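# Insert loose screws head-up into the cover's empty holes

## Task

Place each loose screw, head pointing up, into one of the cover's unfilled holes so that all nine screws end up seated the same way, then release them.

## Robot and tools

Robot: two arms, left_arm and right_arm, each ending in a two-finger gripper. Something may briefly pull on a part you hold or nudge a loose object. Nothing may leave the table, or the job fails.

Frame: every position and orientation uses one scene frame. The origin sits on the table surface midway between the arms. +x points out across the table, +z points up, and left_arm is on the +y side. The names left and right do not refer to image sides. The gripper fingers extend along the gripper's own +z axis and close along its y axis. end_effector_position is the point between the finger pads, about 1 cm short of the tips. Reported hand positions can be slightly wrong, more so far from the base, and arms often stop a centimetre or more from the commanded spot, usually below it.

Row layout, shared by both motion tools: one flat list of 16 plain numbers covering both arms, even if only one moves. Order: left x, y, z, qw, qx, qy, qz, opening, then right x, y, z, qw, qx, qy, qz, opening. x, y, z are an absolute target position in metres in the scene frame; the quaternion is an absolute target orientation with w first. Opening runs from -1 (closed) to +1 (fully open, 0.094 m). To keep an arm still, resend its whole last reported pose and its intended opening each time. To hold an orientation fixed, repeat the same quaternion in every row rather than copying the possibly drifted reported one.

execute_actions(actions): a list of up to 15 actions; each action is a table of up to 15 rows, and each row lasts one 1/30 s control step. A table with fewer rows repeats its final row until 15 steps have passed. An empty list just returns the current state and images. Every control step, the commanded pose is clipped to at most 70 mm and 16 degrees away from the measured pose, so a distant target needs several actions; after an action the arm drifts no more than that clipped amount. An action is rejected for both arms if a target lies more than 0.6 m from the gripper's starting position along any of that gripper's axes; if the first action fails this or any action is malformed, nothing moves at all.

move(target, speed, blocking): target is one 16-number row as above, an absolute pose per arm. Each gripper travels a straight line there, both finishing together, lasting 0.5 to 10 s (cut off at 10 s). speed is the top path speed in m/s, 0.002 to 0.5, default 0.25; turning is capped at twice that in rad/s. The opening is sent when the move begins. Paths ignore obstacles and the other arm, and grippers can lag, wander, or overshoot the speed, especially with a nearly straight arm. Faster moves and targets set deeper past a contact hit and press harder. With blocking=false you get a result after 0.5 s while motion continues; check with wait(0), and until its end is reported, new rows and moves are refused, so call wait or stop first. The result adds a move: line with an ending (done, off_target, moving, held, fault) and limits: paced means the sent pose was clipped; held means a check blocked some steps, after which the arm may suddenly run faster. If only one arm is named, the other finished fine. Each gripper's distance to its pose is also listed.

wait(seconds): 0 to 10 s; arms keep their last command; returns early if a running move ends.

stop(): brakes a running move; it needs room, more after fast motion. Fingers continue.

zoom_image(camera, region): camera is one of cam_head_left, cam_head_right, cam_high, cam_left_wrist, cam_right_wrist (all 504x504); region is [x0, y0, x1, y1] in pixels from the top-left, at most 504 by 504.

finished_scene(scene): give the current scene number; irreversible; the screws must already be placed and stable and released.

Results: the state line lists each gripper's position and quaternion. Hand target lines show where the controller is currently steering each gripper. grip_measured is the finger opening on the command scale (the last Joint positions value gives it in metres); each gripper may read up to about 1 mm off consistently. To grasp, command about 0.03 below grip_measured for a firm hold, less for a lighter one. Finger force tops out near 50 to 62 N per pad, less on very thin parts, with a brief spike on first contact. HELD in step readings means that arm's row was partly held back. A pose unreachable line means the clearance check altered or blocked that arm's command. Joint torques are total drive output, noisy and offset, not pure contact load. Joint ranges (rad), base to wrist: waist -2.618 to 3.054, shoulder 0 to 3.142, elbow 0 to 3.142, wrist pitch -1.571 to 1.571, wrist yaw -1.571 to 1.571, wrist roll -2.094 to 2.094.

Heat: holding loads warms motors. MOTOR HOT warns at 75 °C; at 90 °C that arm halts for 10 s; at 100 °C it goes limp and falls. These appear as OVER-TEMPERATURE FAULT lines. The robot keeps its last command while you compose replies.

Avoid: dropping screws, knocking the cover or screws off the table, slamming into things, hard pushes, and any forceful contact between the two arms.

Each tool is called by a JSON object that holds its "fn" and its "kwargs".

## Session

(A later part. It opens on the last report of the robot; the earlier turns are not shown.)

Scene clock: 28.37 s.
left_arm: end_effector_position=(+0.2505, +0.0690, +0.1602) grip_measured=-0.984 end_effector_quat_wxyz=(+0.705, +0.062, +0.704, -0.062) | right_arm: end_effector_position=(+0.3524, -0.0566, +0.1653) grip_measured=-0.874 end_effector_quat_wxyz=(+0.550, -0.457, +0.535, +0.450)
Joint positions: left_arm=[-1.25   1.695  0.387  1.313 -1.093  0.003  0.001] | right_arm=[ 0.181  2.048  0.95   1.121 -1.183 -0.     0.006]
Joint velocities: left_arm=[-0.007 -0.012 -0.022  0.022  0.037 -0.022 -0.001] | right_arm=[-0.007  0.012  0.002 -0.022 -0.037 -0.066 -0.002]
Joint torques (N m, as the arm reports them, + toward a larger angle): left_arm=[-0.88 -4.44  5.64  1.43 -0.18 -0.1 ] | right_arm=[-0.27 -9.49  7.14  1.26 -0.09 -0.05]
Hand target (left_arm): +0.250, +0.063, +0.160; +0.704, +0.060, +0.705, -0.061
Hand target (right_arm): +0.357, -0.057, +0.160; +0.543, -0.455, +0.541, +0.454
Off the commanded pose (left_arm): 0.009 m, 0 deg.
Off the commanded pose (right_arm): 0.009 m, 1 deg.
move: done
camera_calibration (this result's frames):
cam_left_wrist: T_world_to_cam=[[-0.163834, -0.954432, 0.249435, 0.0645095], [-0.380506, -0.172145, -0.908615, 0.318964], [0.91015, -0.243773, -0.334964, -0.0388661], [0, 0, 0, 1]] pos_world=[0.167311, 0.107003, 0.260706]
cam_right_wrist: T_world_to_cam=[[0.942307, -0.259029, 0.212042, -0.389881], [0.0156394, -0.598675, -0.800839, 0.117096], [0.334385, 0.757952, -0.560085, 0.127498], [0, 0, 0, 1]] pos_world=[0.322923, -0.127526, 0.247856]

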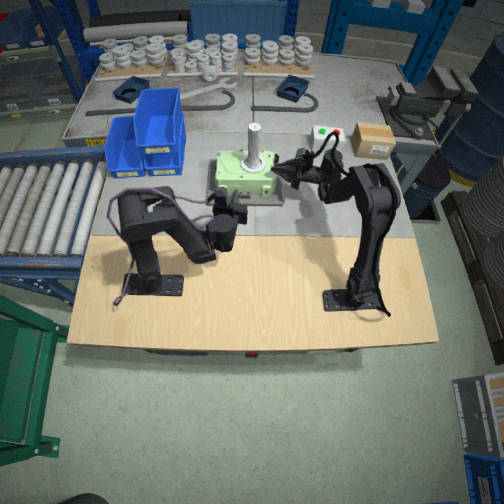

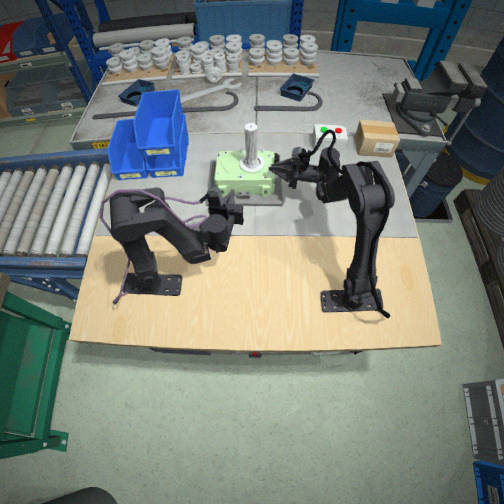

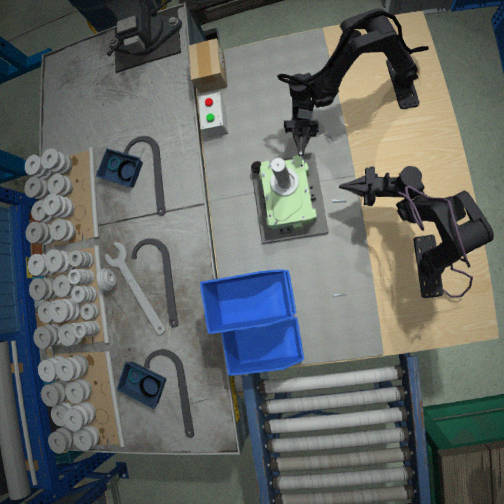

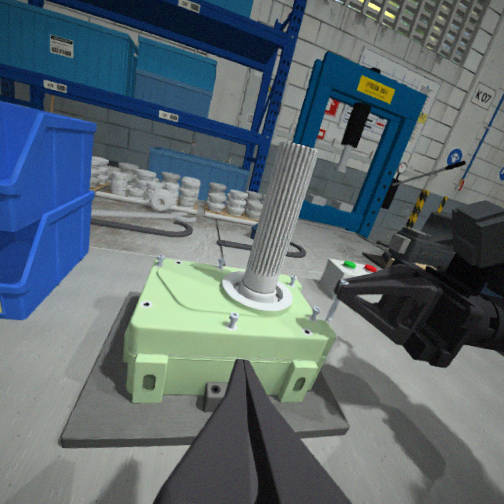

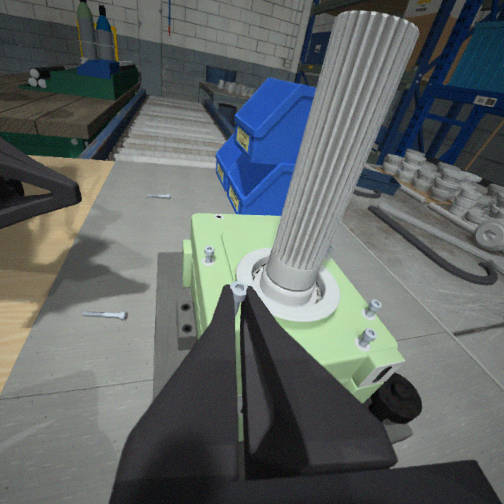

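{"fn": "move", "kwargs": {"target": [0.2505,0.069,0.16,0.704,0.06,0.704,-0.06,-1,0.356,-0.03,0.15,0.542,-0.455,0.542,0.455,-1], "speed": 0.03}}

{"fn": "zoom_image", "kwargs": {"camera": "cam_left_wrist", "region": [250,260,370,360]}}

Scene clock: 29.87 s.
left_arm: end_effector_position=(+0.2506, +0.0693, +0.1602) grip_measured=-0.984 end_effector_quat_wxyz=(+0.705, +0.061, +0.704, -0.061) | right_arm: end_effector_position=(+0.3521, -0.0343, +0.1541) grip_measured=-0.874 end_effector_quat_wxyz=(+0.544, -0.456, +0.539, +0.454)
Joint positions: left_arm=[-1.25   1.695  0.387  1.313 -1.095  0.003  0.001] | right_arm=[ 0.238  2.091  0.971  1.127 -1.131 -0.     0.006]
Joint velocities: left_arm=[ 0.007 -0.017 -0.007  0.037  0.007 -0.081  0.   ] | right_arm=[-0.012 -0.002 -0.002 -0.081  0.095 -0.081  0.   ]
Joint torques (N m, as the arm reports them, + toward a larger angle): left_arm=[-0.14 -5.48  4.06  1.55 -0.08 -0.04] | right_arm=[ 0.48 -9.66  7.16  1.46  0.06  0.  ]
Hand target (left_arm): +0.250, +0.069, +0.160; +0.705, +0.060, +0.704, -0.060
Hand target (right_arm): +0.356, -0.030, +0.150; +0.542, -0.455, +0.541, +0.455
Off the commanded pose (left_arm): 0.000 m, 0 deg.
Off the commanded pose (right_arm): 0.007 m, 0 deg.
move: done
camera_calibration (this result's frames):
cam_left_wrist: T_world_to_cam=[[-0.162011, -0.954742, 0.249439, 0.0644032], [-0.380185, -0.172873, -0.908611, 0.319012], [0.910611, -0.242038, -0.334971, -0.0390732], [0, 0, 0, 1]] pos_world=[0.167298, 0.10718, 0.260705]
cam_right_wrist: T_world_to_cam=[[0.94671, -0.254079, 0.197952, -0.380647], [0.00579239, -0.601058, -0.799184, 0.124615], [0.322036, 0.757742, -0.567556, 0.109918], [0, 0, 0, 1]] pos_world=[0.324243, -0.105103, 0.237324]

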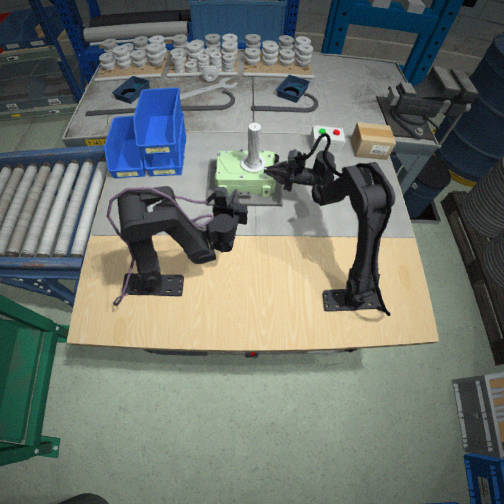

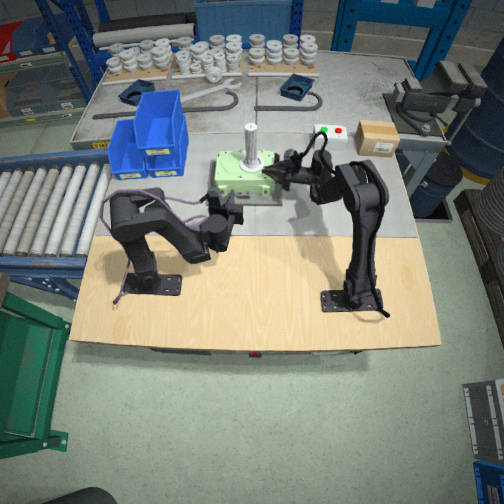

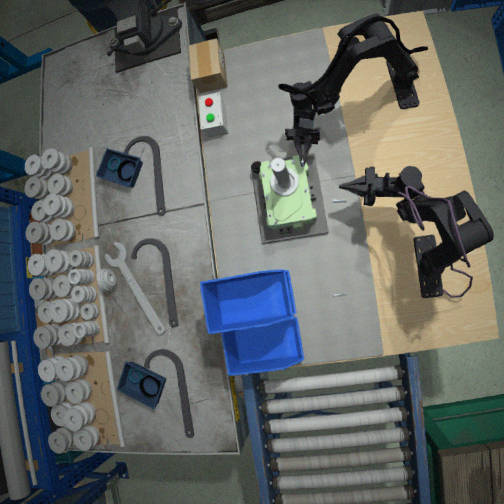

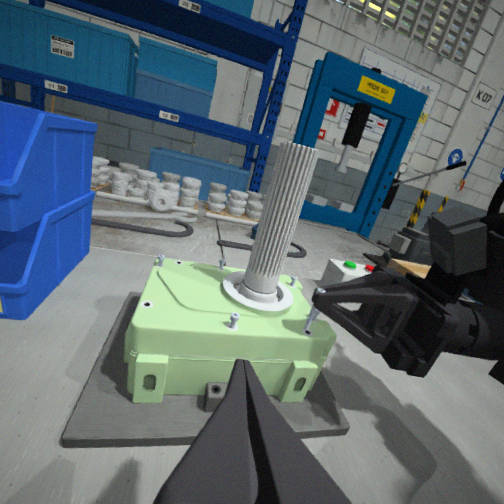

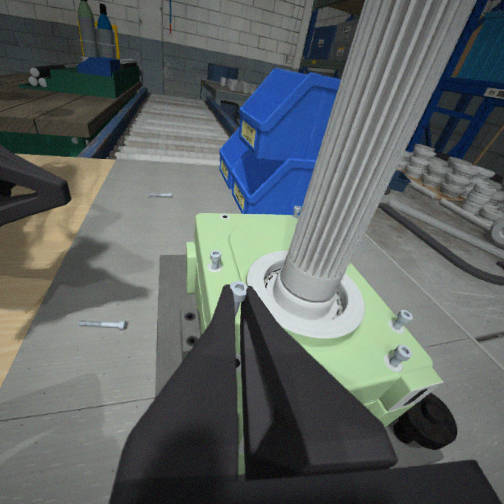

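Region (250, 260, 370, 360) of cam_left_wrist's 504x504 image, scaled by 4.200, with more detail than that image has.

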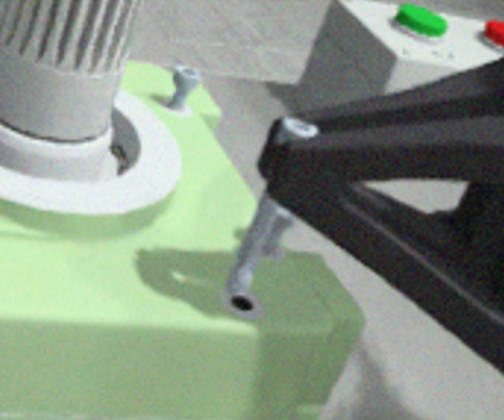

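Close. Lower.

{"fn": "move", "kwargs": {"target": [0.2505,0.069,0.16,0.704,0.06,0.704,-0.06,-1,0.354,-0.032,0.138,0.542,-0.455,0.542,0.455,-1], "speed": 0.008}}

{"fn": "zoom_image", "kwargs": {"camera": "cam_left_wrist", "region": [250,260,370,360]}}

Scene clock: 32.20 s.
left_arm: end_effector_position=(+0.2506, +0.0693, +0.1602) grip_measured=-0.984 end_effector_quat_wxyz=(+0.705, +0.061, +0.704, -0.061) | right_arm: end_effector_position=(+0.3532, -0.0341, +0.1469) grip_measured=-0.874 end_effector_quat_wxyz=(+0.548, -0.457, +0.535, +0.452)
Joint positions: left_arm=[-1.25   1.695  0.387  1.313 -1.095  0.003  0.001] | right_arm=[ 0.238  2.123  0.971  1.171 -1.13  -0.     0.006]
Joint velocities: left_arm=[-0.012 -0.027  0.012  0.007  0.066  0.066 -0.   ] | right_arm=[ 0.007 -0.002 -0.002  0.007 -0.037 -0.051  0.   ]
Joint torques (N m, as the arm reports them, + toward a larger angle): left_arm=[-0.14 -5.47  4.05  1.54 -0.08 -0.05] | right_arm=[ 0.33 -9.81  5.65  1.42  0.05 -0.01]
Hand target (left_arm): +0.250, +0.069, +0.160; +0.705, +0.060, +0.704, -0.060
Hand target (right_arm): +0.354, -0.032, +0.138; +0.542, -0.455, +0.542, +0.455
Off the commanded pose (left_arm): 0.000 m, 0 deg.
Off the commanded pose (right_arm): 0.009 m, 1 deg.
move: done
camera_calibration (this result's frames):
cam_left_wrist: T_world_to_cam=[[-0.162011, -0.954742, 0.249439, 0.0644032], [-0.380185, -0.172873, -0.908611, 0.319012], [0.910611, -0.242038, -0.334971, -0.0390732], [0, 0, 0, 1]] pos_world=[0.167298, 0.10718, 0.260705]
cam_right_wrist: T_world_to_cam=[[0.94397, -0.255495, 0.208908, -0.380811], [0.015346, -0.598331, -0.801102, 0.115948], [0.329674, 0.759423, -0.560885, 0.101691], [0, 0, 0, 1]] pos_world=[0.32417, -0.105147, 0.229478]

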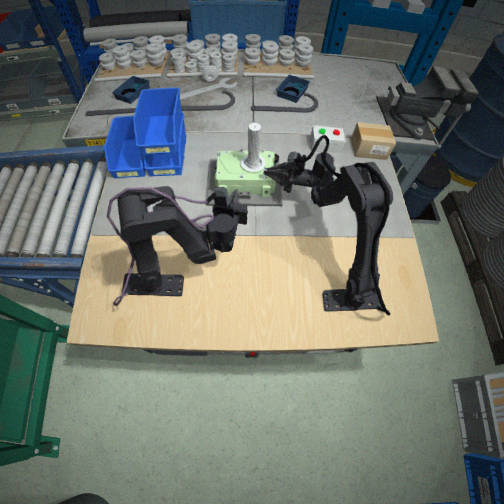

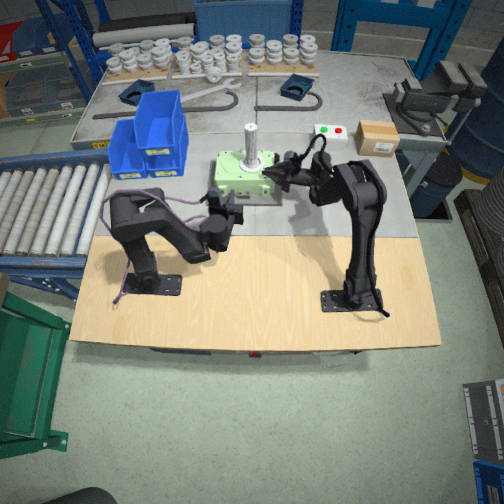

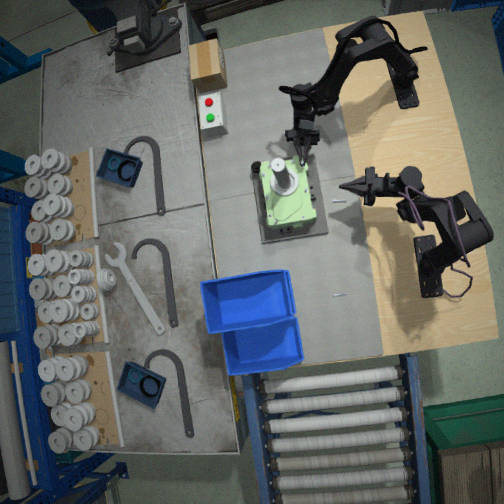

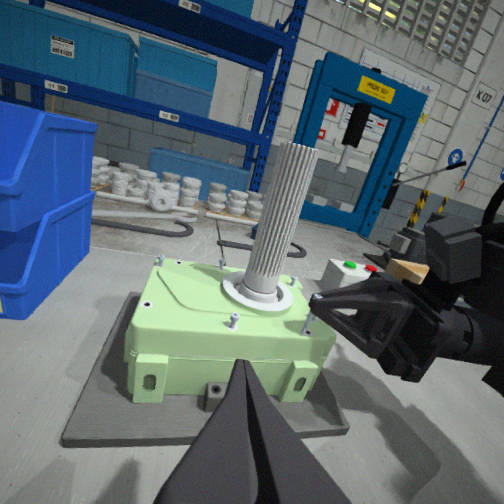

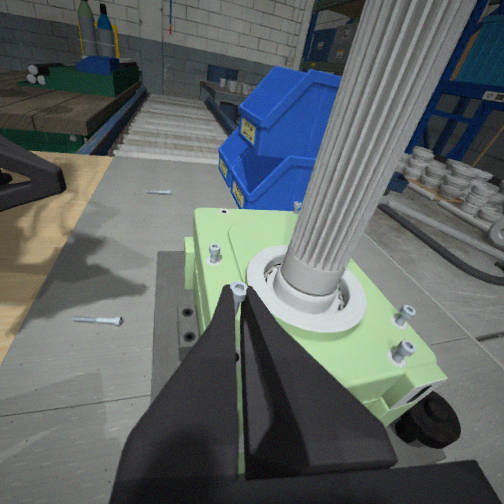

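Region (250, 260, 370, 360) of cam_left_wrist's 504x504 image, scaled by 4.200, with more detail than that image has.

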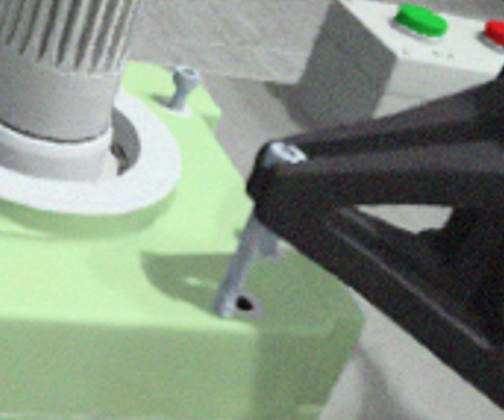

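Slide −y ~5 mm, +x ~2.

{"fn": "move", "kwargs": {"target": [0.2505,0.069,0.16,0.704,0.06,0.704,-0.06,-1,0.358,-0.044,0.14,0.542,-0.455,0.542,0.455,-1], "speed": 0.005}}

{"fn": "zoom_image", "kwargs": {"camera": "cam_left_wrist", "region": [250,260,370,360]}}

Scene clock: 35.13 s.
left_arm: end_effector_position=(+0.2506, +0.0693, +0.1602) grip_measured=-0.984 end_effector_quat_wxyz=(+0.705, +0.061, +0.704, -0.061) | right_arm: end_effector_position=(+0.3546, -0.0411, +0.1472) grip_measured=-0.874 end_effector_quat_wxyz=(+0.548, -0.459, +0.534, +0.452)
Joint positions: left_arm=[-1.25   1.695  0.387  1.313 -1.095  0.003  0.001] | right_arm=[ 0.219  2.123  0.971  1.174 -1.152 -0.     0.006]
Joint velocities: left_arm=[-0.002 -0.012 -0.012 -0.022  0.051  0.007  0.   ] | right_arm=[-0.007  0.007 -0.012 -0.037 -0.037 -0.037  0.   ]
Joint torques (N m, as the arm reports them, + toward a larger angle): left_arm=[-0.13 -5.49  4.05  1.54 -0.09 -0.04] | right_arm=[ -0.51 -10.16   5.95   1.37  -0.05   0.  ]
Hand target (left_arm): +0.250, +0.069, +0.160; +0.705, +0.060, +0.704, -0.060
Hand target (right_arm): +0.358, -0.044, +0.140; +0.542, -0.454, +0.542, +0.455
Off the commanded pose (left_arm): 0.000 m, 0 deg.
Off the commanded pose (right_arm): 0.008 m, 1 deg.
move: done
camera_calibration (this result's frames):
cam_left_wrist: T_world_to_cam=[[-0.162011, -0.954742, 0.249439, 0.0644032], [-0.380185, -0.172873, -0.908611, 0.319012], [0.910611, -0.242038, -0.334971, -0.0390732], [0, 0, 0, 1]] pos_world=[0.167298, 0.10718, 0.260705]
cam_right_wrist: T_world_to_cam=[[0.944063, -0.253371, 0.211064, -0.384299], [0.0185757, -0.598168, -0.801155, 0.110816], [0.329242, 0.760262, -0.560002, 0.106725], [0, 0, 0, 1]] pos_world=[0.325606, -0.112223, 0.229659]

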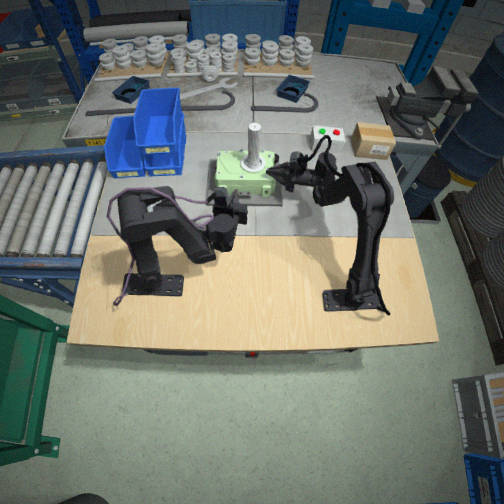

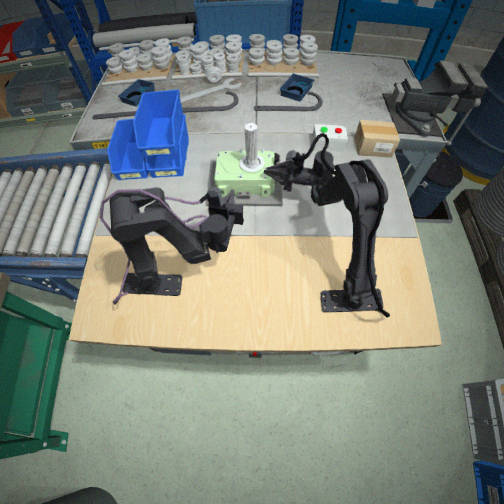

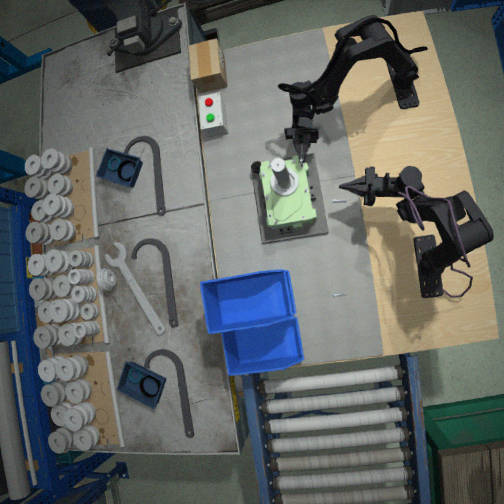

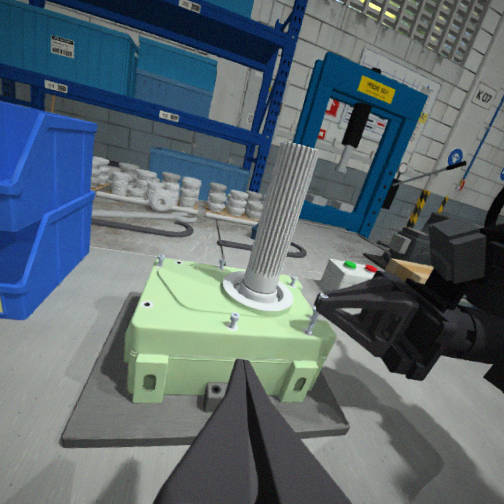

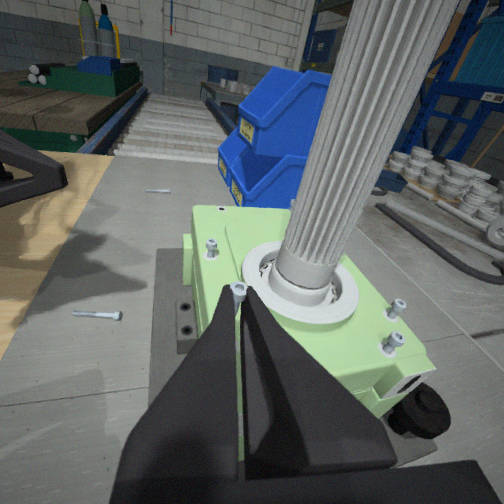

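Region (250, 260, 370, 360) of cam_left_wrist's 504x504 image, scaled by 4.200, with more detail than that image has.

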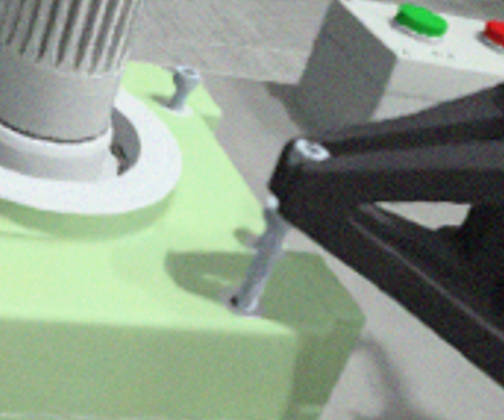

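Possibly still hovering just above. Press down.

{"fn": "move", "kwargs": {"target": [0.2505,0.069,0.16,0.704,0.06,0.704,-0.06,-1,0.36,-0.039,0.13,0.542,-0.455,0.542,0.455,-1], "speed": 0.006}}

{"fn": "zoom_image", "kwargs": {"camera": "cam_left_wrist", "region": [250,260,370,360]}}

Scene clock: 38.43 s.
left_arm: end_effector_position=(+0.2506, +0.0693, +0.1602) grip_measured=-0.984 end_effector_quat_wxyz=(+0.705, +0.061, +0.704, -0.061) | right_arm: end_effector_position=(+0.3544, -0.0409, +0.1449) grip_measured=-0.874 end_effector_quat_wxyz=(+0.556, -0.463, +0.525, +0.448)
Joint positions: left_arm=[-1.25   1.695  0.387  1.313 -1.095  0.003  0.001] | right_arm=[ 0.219  2.143  0.971  1.22  -1.155  0.     0.006]
Joint velocities: left_arm=[ 0.017  0.012  0.007 -0.081  0.022  0.037  0.   ] | right_arm=[ 0.007  0.002 -0.007 -0.007 -0.037  0.007  0.   ]
Joint torques (N m, as the arm reports them, + toward a larger angle): left_arm=[-0.15 -5.49  4.04  1.55 -0.09 -0.05] | right_arm=[ 0.15 -8.74  6.65  1.2   0.07  0.  ]
Hand target (left_arm): +0.250, +0.069, +0.160; +0.705, +0.060, +0.704, -0.060
Hand target (right_arm): +0.359, -0.039, +0.130; +0.542, -0.454, +0.541, +0.455
Off the commanded pose (left_arm): 0.000 m, 0 deg.
Off the commanded pose (right_arm): 0.016 m, 3 deg.
move: off_target (right_arm)
camera_calibration (this result's frames):
cam_left_wrist: T_world_to_cam=[[-0.162011, -0.954742, 0.249439, 0.0644032], [-0.380185, -0.172873, -0.908611, 0.319012], [0.910611, -0.242038, -0.334971, -0.0390732], [0, 0, 0, 1]] pos_world=[0.167298, 0.10718, 0.260705]
cam_right_wrist: T_world_to_cam=[[0.939243, -0.251914, 0.233155, -0.385003], [0.0406032, -0.592945, -0.804219, 0.10193], [0.340842, 0.764824, -0.546691, 0.0995192], [0, 0, 0, 1]] pos_world=[0.323552, -0.112663, 0.226146]

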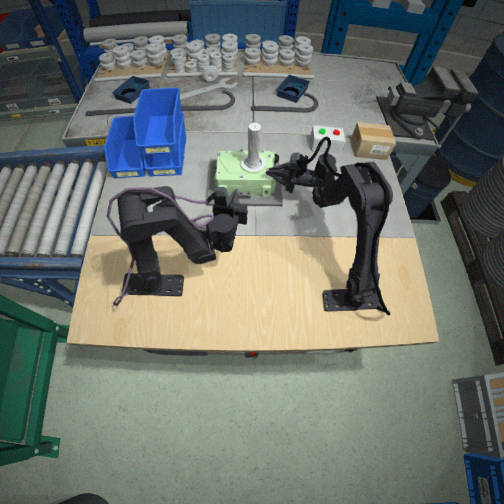

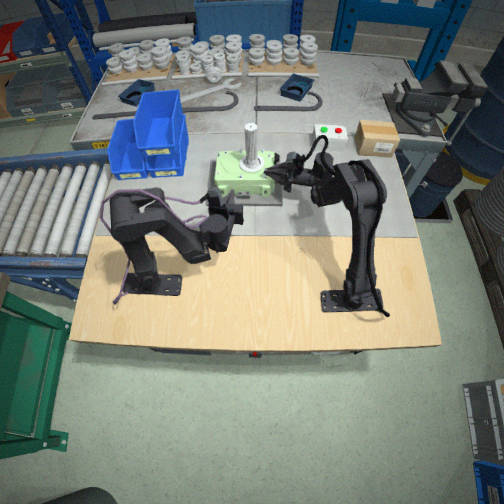

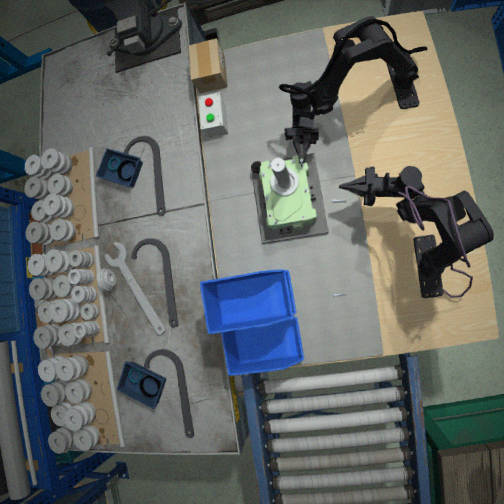

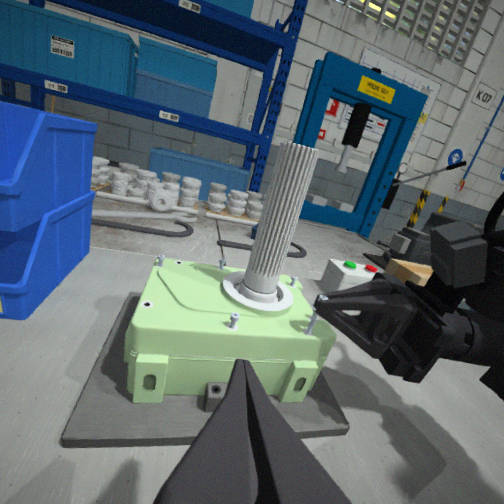

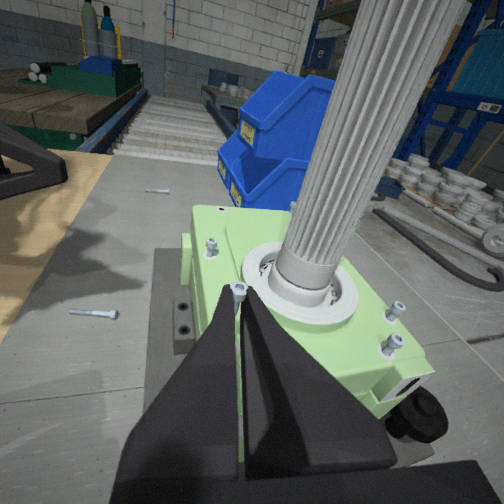

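Region (250, 260, 370, 360) of cam_left_wrist's 504x504 image, scaled by 4.200, with more detail than that image has.

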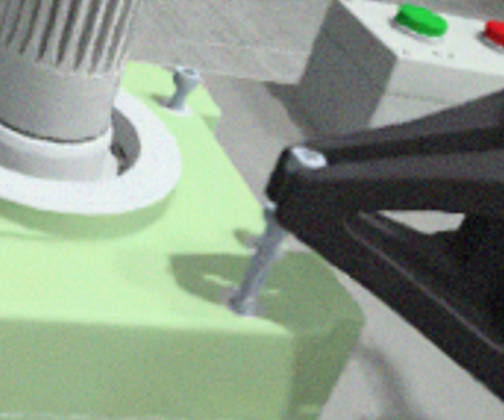

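Needs +x a few mm.

{"fn": "move", "kwargs": {"target": [0.2505,0.069,0.16,0.704,0.06,0.704,-0.06,-1,0.368,-0.041,0.139,0.542,-0.455,0.542,0.455,-1], "speed": 0.005}}

{"fn": "zoom_image", "kwargs": {"camera": "cam_left_wrist", "region": [250,260,370,360]}}

Scene clock: 43.53 s.
left_arm: end_effector_position=(+0.2506, +0.0693, +0.1602) grip_measured=-0.984 end_effector_quat_wxyz=(+0.705, +0.061, +0.704, -0.061) | right_arm: end_effector_position=(+0.3614, -0.0391, +0.1477) grip_measured=-0.874 end_effector_quat_wxyz=(+0.550, -0.461, +0.531, +0.452)
Joint positions: left_arm=[-1.25   1.695  0.387  1.313 -1.095  0.003  0.001] | right_arm=[ 0.219  2.143  1.007  1.166 -1.155  0.     0.006]
Joint velocities: left_arm=[ 0.007 -0.007 -0.012  0.007 -0.022 -0.022 -0.   ] | right_arm=[ 0.002 -0.002  0.002  0.007 -0.007  0.066 -0.002]
Joint torques (N m, as the arm reports them, + toward a larger angle): left_arm=[-0.16 -5.48  4.04  1.55 -0.08 -0.04] | right_arm=[-0.48 -9.76  7.03  1.28 -0.02  0.01]
Hand target (left_arm): +0.250, +0.069, +0.160; +0.705, +0.060, +0.704, -0.060
Hand target (right_arm): +0.368, -0.041, +0.139; +0.542, -0.454, +0.541, +0.455
Off the commanded pose (left_arm): 0.000 m, 0 deg.
Off the commanded pose (right_arm): 0.011 m, 2 deg.
move: off_target (right_arm)
camera_calibration (this result's frames):
cam_left_wrist: T_world_to_cam=[[-0.162011, -0.954742, 0.249439, 0.0644032], [-0.380185, -0.172873, -0.908611, 0.319012], [0.910611, -0.242038, -0.334971, -0.0390732], [0, 0, 0, 1]] pos_world=[0.167298, 0.10718, 0.260705]
cam_right_wrist: T_world_to_cam=[[0.94342, -0.250523, 0.217247, -0.390877], [0.0262749, -0.596613, -0.802099, 0.109727], [0.330557, 0.762424, -0.556274, 0.102376], [0, 0, 0, 1]] pos_world=[0.332037, -0.110514, 0.229878]

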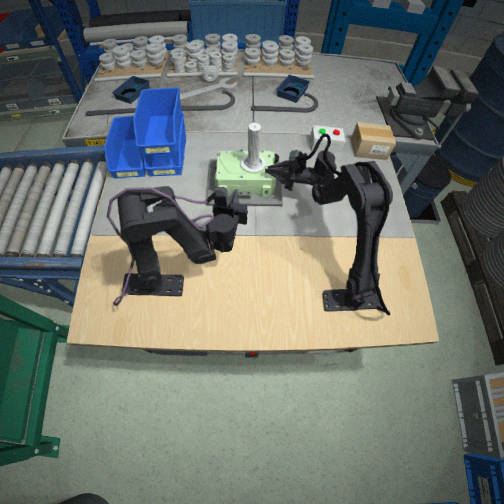

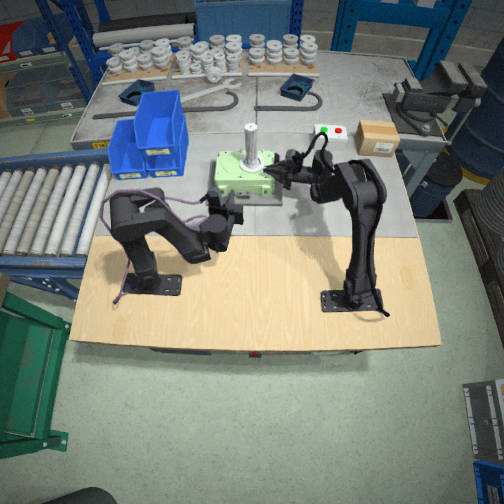

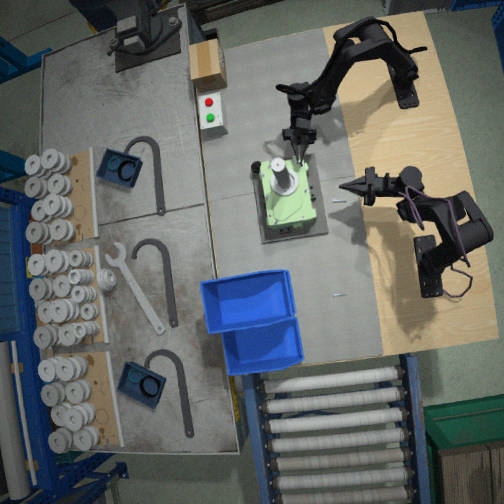

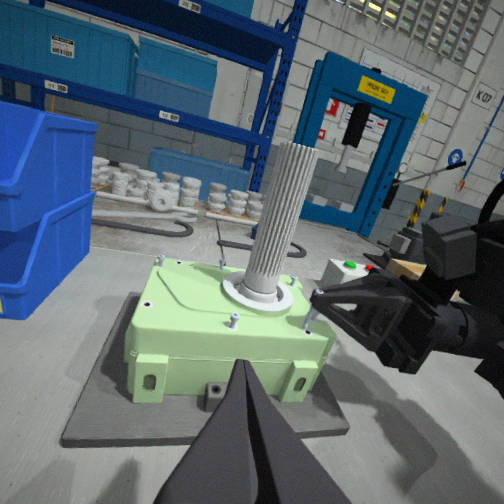

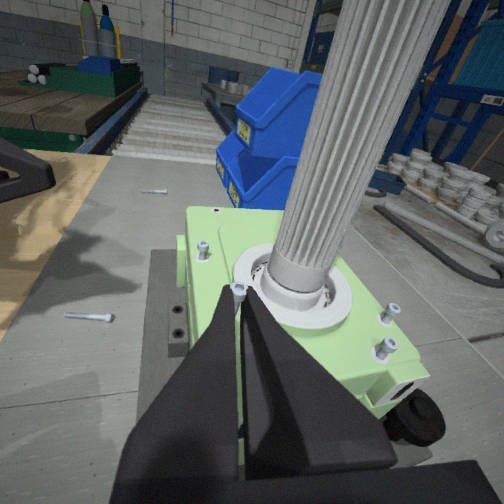

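Region (250, 260, 370, 360) of cam_left_wrist's 504x504 image, scaled by 4.200, with more detail than that image has.

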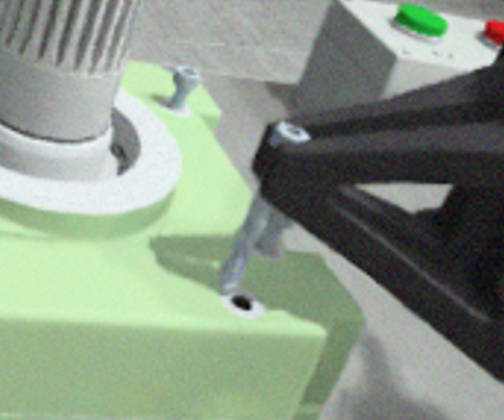

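Overshot; target ≈(0.358,−0.041).

{"fn": "move", "kwargs": {"target": [0.2505,0.069,0.16,0.704,0.06,0.704,-0.06,-1,0.355,-0.045,0.134,0.542,-0.455,0.542,0.455,-1], "speed": 0.005}}

{"fn": "zoom_image", "kwargs": {"camera": "cam_left_wrist", "region": [250,260,370,360]}}

Scene clock: 47.10 s.
left_arm: end_effector_position=(+0.2506, +0.0693, +0.1602) grip_measured=-0.984 end_effector_quat_wxyz=(+0.705, +0.061, +0.704, -0.061) | right_arm: end_effector_position=(+0.3566, -0.0403, +0.1452) grip_measured=-0.874 end_effector_quat_wxyz=(+0.553, -0.462, +0.528, +0.450)
Joint positions: left_arm=[-1.25   1.695  0.387  1.313 -1.095  0.003  0.001] | right_arm=[ 0.219  2.143  0.982  1.2   -1.155  0.     0.006]
Joint velocities: left_arm=[-0.007  0.002 -0.002  0.095  0.022 -0.051 -0.001] | right_arm=[-0.002  0.002 -0.007  0.037  0.037 -0.007 -0.001]
Joint torques (N m, as the arm reports them, + toward a larger angle): left_arm=[-0.14 -5.46  4.03  1.55 -0.08 -0.05] | right_arm=[ -0.57 -11.02   3.74   1.37  -0.04   0.  ]
Hand target (left_arm): +0.250, +0.069, +0.160; +0.705, +0.060, +0.704, -0.060
Hand target (right_arm): +0.355, -0.045, +0.134; +0.542, -0.454, +0.542, +0.455
Off the commanded pose (left_arm): 0.000 m, 0 deg.
Off the commanded pose (right_arm): 0.012 m, 2 deg.
move: off_target (right_arm)
camera_calibration (this result's frames):
cam_left_wrist: T_world_to_cam=[[-0.162011, -0.954742, 0.249439, 0.0644032], [-0.380185, -0.172873, -0.908611, 0.319012], [0.910611, -0.242038, -0.334971, -0.0390732], [0, 0, 0, 1]] pos_world=[0.167298, 0.10718, 0.260705]
cam_right_wrist: T_world_to_cam=[[0.941374, -0.251039, 0.225378, -0.38656], [0.0336976, -0.594742, -0.80321, 0.104722], [0.335679, 0.763715, -0.551415, 0.101035], [0, 0, 0, 1]] pos_world=[0.326453, -0.111921, 0.226948]

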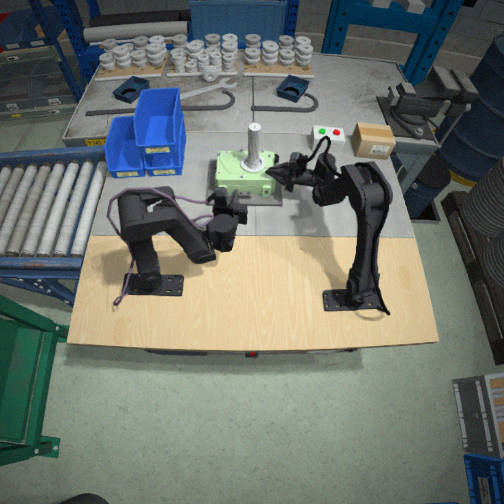

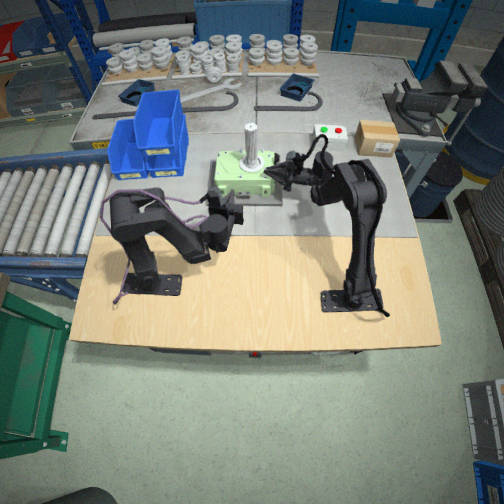

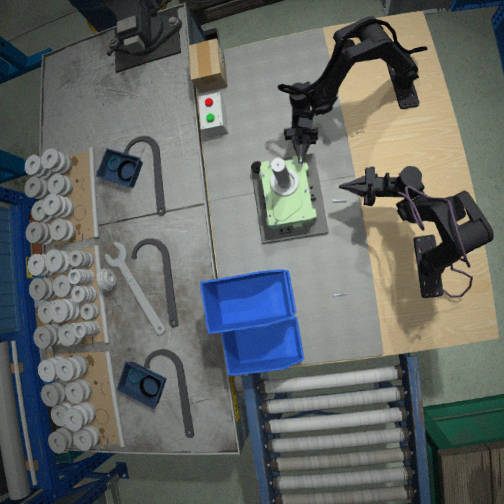

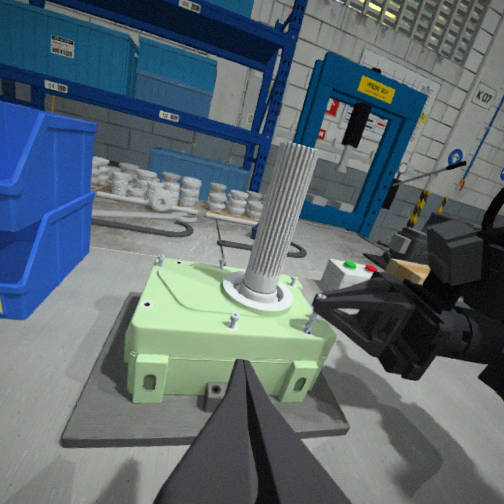

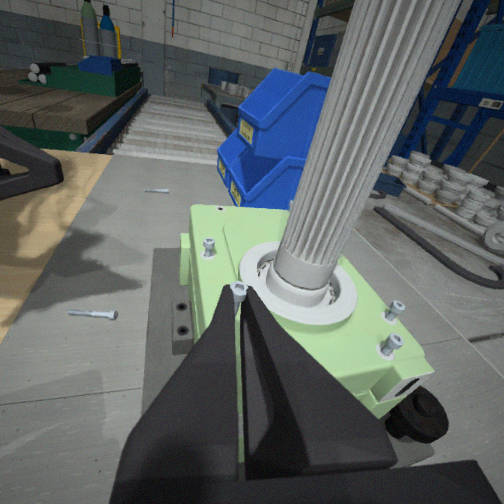

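Region (250, 260, 370, 360) of cam_left_wrist's 504x504 image, scaled by 4.200, with more detail than that image has.

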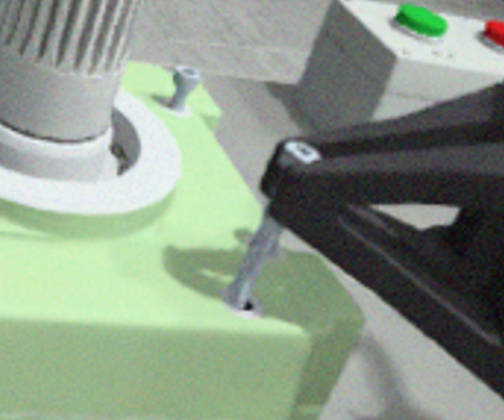

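{"fn": "move", "kwargs": {"target": [0.2505,0.069,0.16,0.704,0.06,0.704,-0.06,-1,0.358,-0.048,0.132,0.542,-0.455,0.542,0.455,-1], "speed": 0.005}}

{"fn": "zoom_image", "kwargs": {"camera": "cam_left_wrist", "region": [250,260,370,360]}}

Scene clock: 51.30 s.
left_arm: end_effector_position=(+0.2506, +0.0693, +0.1602) grip_measured=-0.984 end_effector_quat_wxyz=(+0.705, +0.061, +0.704, -0.061) | right_arm: end_effector_position=(+0.3581, -0.0444, +0.1455) grip_measured=-0.874 end_effector_quat_wxyz=(+0.554, -0.461, +0.528, +0.449)
Joint positions: left_arm=[-1.25   1.695  0.387  1.313 -1.095  0.003  0.001] | right_arm=[ 0.208  2.143  0.982  1.203 -1.162  0.     0.006]
Joint velocities: left_arm=[-0.002  0.012 -0.002  0.007  0.081 -0.037 -0.   ] | right_arm=[ 0.002 -0.012  0.002 -0.007 -0.022 -0.037 -0.001]
Joint torques (N m, as the arm reports them, + toward a larger angle): left_arm=[-0.15 -5.48  4.04  1.55 -0.08 -0.04] | right_arm=[ -0.49 -10.06   4.47   1.39  -0.02   0.01]
Hand target (left_arm): +0.250, +0.069, +0.160; +0.705, +0.060, +0.704, -0.060
Hand target (right_arm): +0.358, -0.048, +0.132; +0.542, -0.454, +0.541, +0.455
Off the commanded pose (left_arm): 0.000 m, 0 deg.
Off the commanded pose (right_arm): 0.014 m, 2 deg.
move: off_target (right_arm)
camera_calibration (this result's frames):
cam_left_wrist: T_world_to_cam=[[-0.162011, -0.954742, 0.249439, 0.0644032], [-0.380185, -0.172873, -0.908611, 0.319012], [0.910611, -0.242038, -0.334971, -0.0390732], [0, 0, 0, 1]] pos_world=[0.167298, 0.10718, 0.260705]
cam_right_wrist: T_world_to_cam=[[0.939986, -0.254334, 0.227466, -0.389101], [0.0334933, -0.594644, -0.803291, 0.102539], [0.339566, 0.762701, -0.550438, 0.102211], [0, 0, 0, 1]] pos_world=[0.327608, -0.115944, 0.227137]

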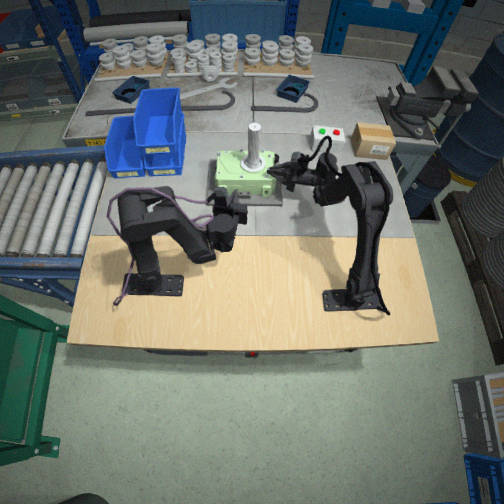

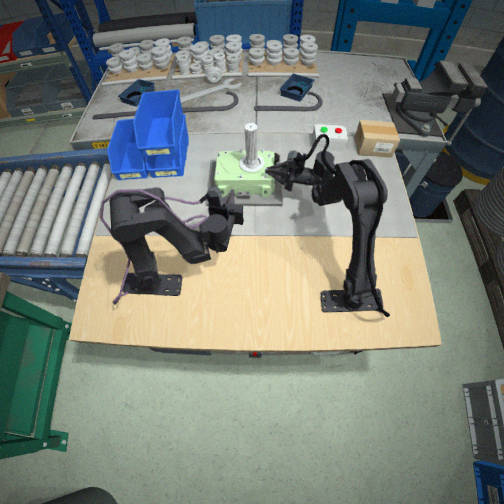

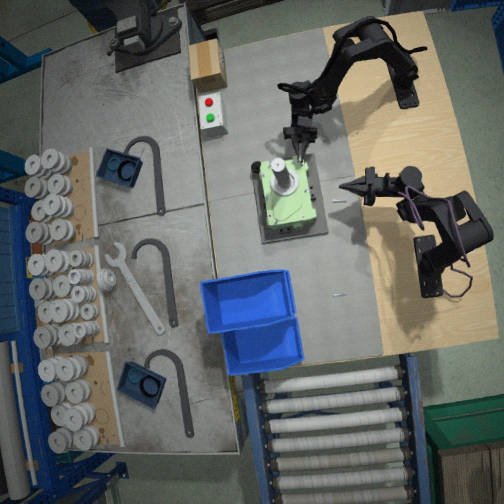

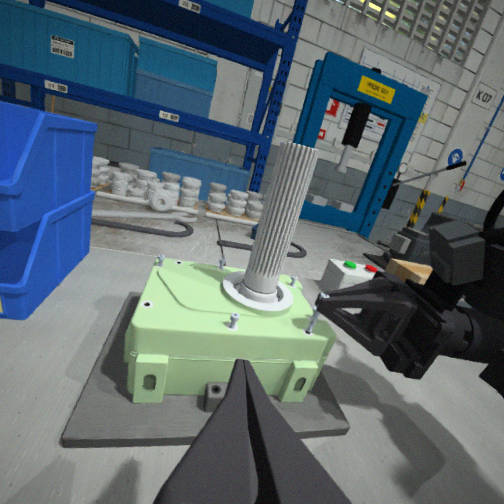

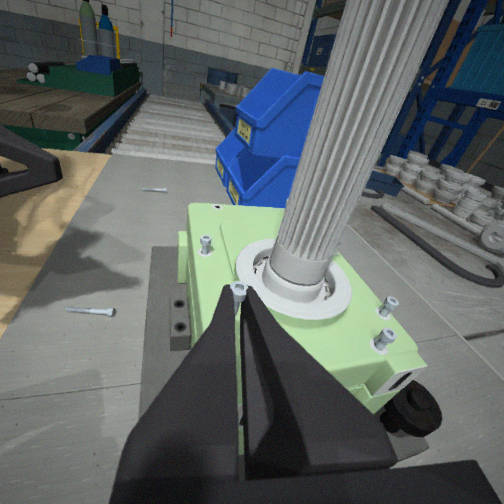

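Region (250, 260, 370, 360) of cam_left_wrist's 504x504 image, scaled by 4.200, with more detail than that image has.

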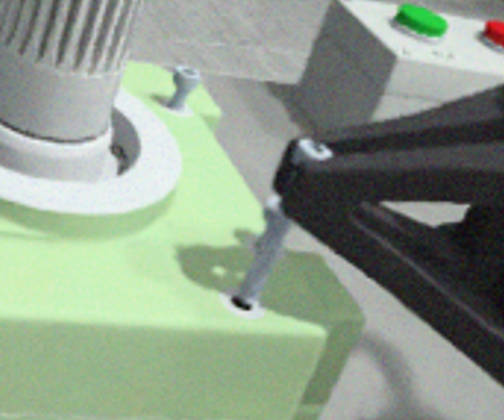

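{"fn": "move", "kwargs": {"target": [0.2505,0.069,0.16,0.704,0.06,0.704,-0.06,-1,0.356,-0.039,0.122,0.542,-0.455,0.542,0.455,-1], "speed": 0.007}}

{"fn": "zoom_image", "kwargs": {"camera": "cam_left_wrist", "region": [250,260,370,360]}}

Scene clock: 55.30 s.
left_arm: end_effector_position=(+0.2506, +0.0693, +0.1602) grip_measured=-0.984 end_effector_quat_wxyz=(+0.705, +0.061, +0.704, -0.061) | right_arm: end_effector_position=(+0.3585, -0.0434, +0.1448) grip_measured=-0.874 end_effector_quat_wxyz=(+0.565, -0.465, +0.519, +0.443)
Joint positions: left_arm=[-1.25   1.695  0.387  1.313 -1.095  0.003  0.001] | right_arm=[ 0.211  2.161  0.982  1.252 -1.156  0.     0.006]
Joint velocities: left_arm=[ 0.017  0.002 -0.012  0.007  0.051 -0.022 -0.001] | right_arm=[-0.012 -0.002  0.002  0.022  0.022 -0.022 -0.001]
Joint torques (N m, as the arm reports them, + toward a larger angle): left_arm=[-0.14 -5.48  4.05  1.55 -0.08 -0.05] | right_arm=[ 0.76 -9.03  4.07  1.21  0.13 -0.02]
Hand target (left_arm): +0.250, +0.069, +0.160; +0.705, +0.060, +0.704, -0.060
Hand target (right_arm): +0.355, -0.040, +0.122; +0.542, -0.455, +0.542, +0.455
Off the commanded pose (left_arm): 0.000 m, 0 deg.
Off the commanded pose (right_arm): 0.023 m, 4 deg.
move: off_target (right_arm)
camera_calibration (this result's frames):
cam_left_wrist: T_world_to_cam=[[-0.162011, -0.954742, 0.249439, 0.0644032], [-0.380185, -0.172873, -0.908611, 0.319012], [0.910611, -0.242038, -0.334971, -0.0390732], [0, 0, 0, 1]] pos_world=[0.167298, 0.10718, 0.260705]
cam_right_wrist: T_world_to_cam=[[0.931716, -0.259421, 0.254177, -0.39018], [0.0561685, -0.588505, -0.80654, 0.0952382], [0.358818, 0.765743, -0.533749, 0.0917274], [0, 0, 0, 1]] pos_world=[0.325274, -0.115412, 0.224947]

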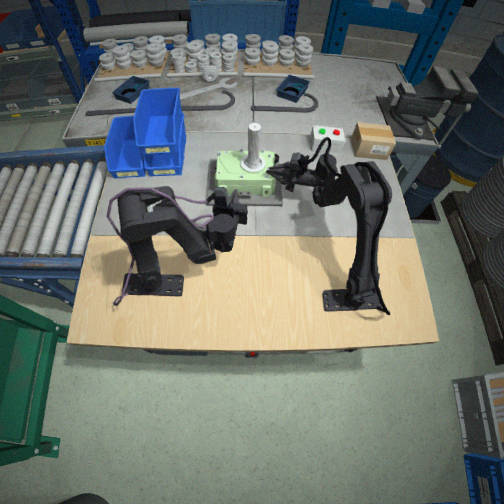

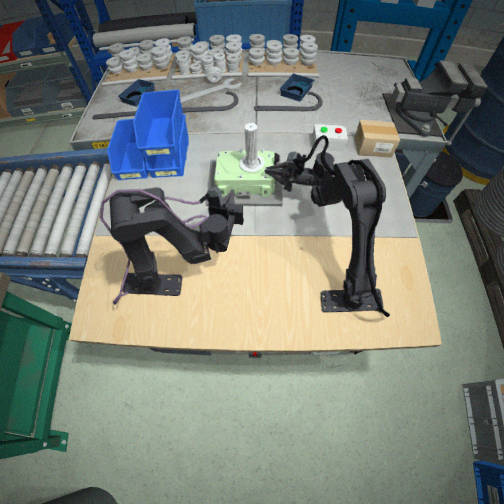

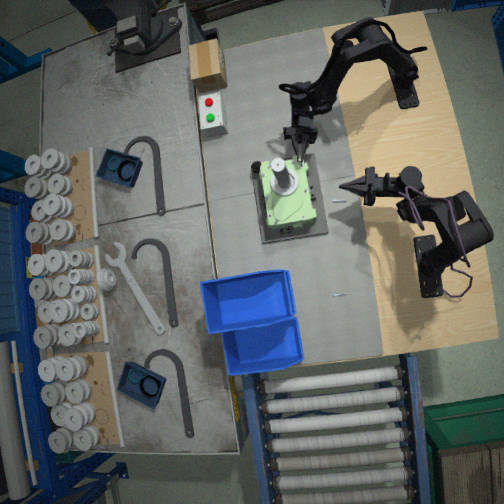

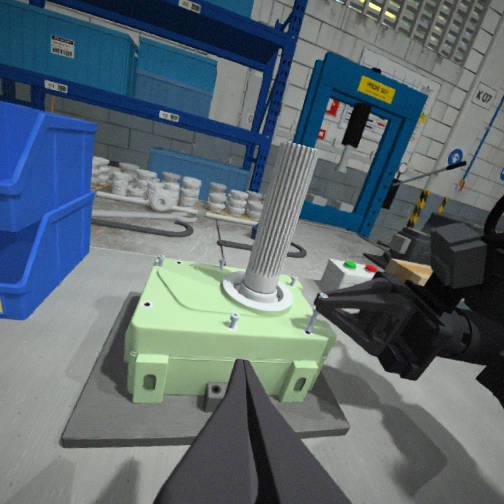

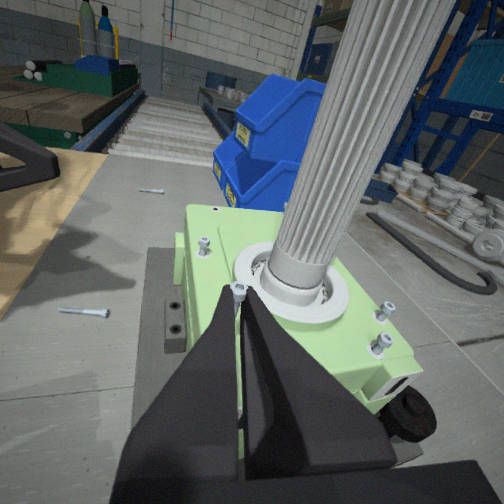

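Region (250, 260, 370, 360) of cam_left_wrist's 504x504 image, scaled by 4.200, with more detail than that image has.

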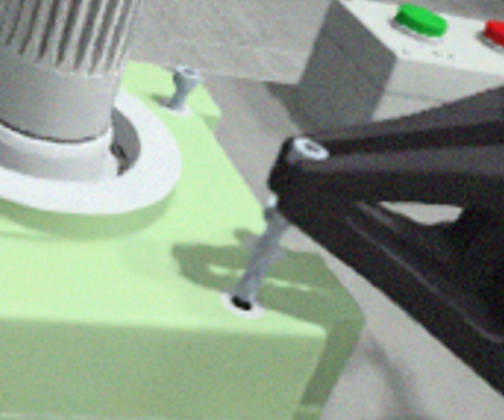

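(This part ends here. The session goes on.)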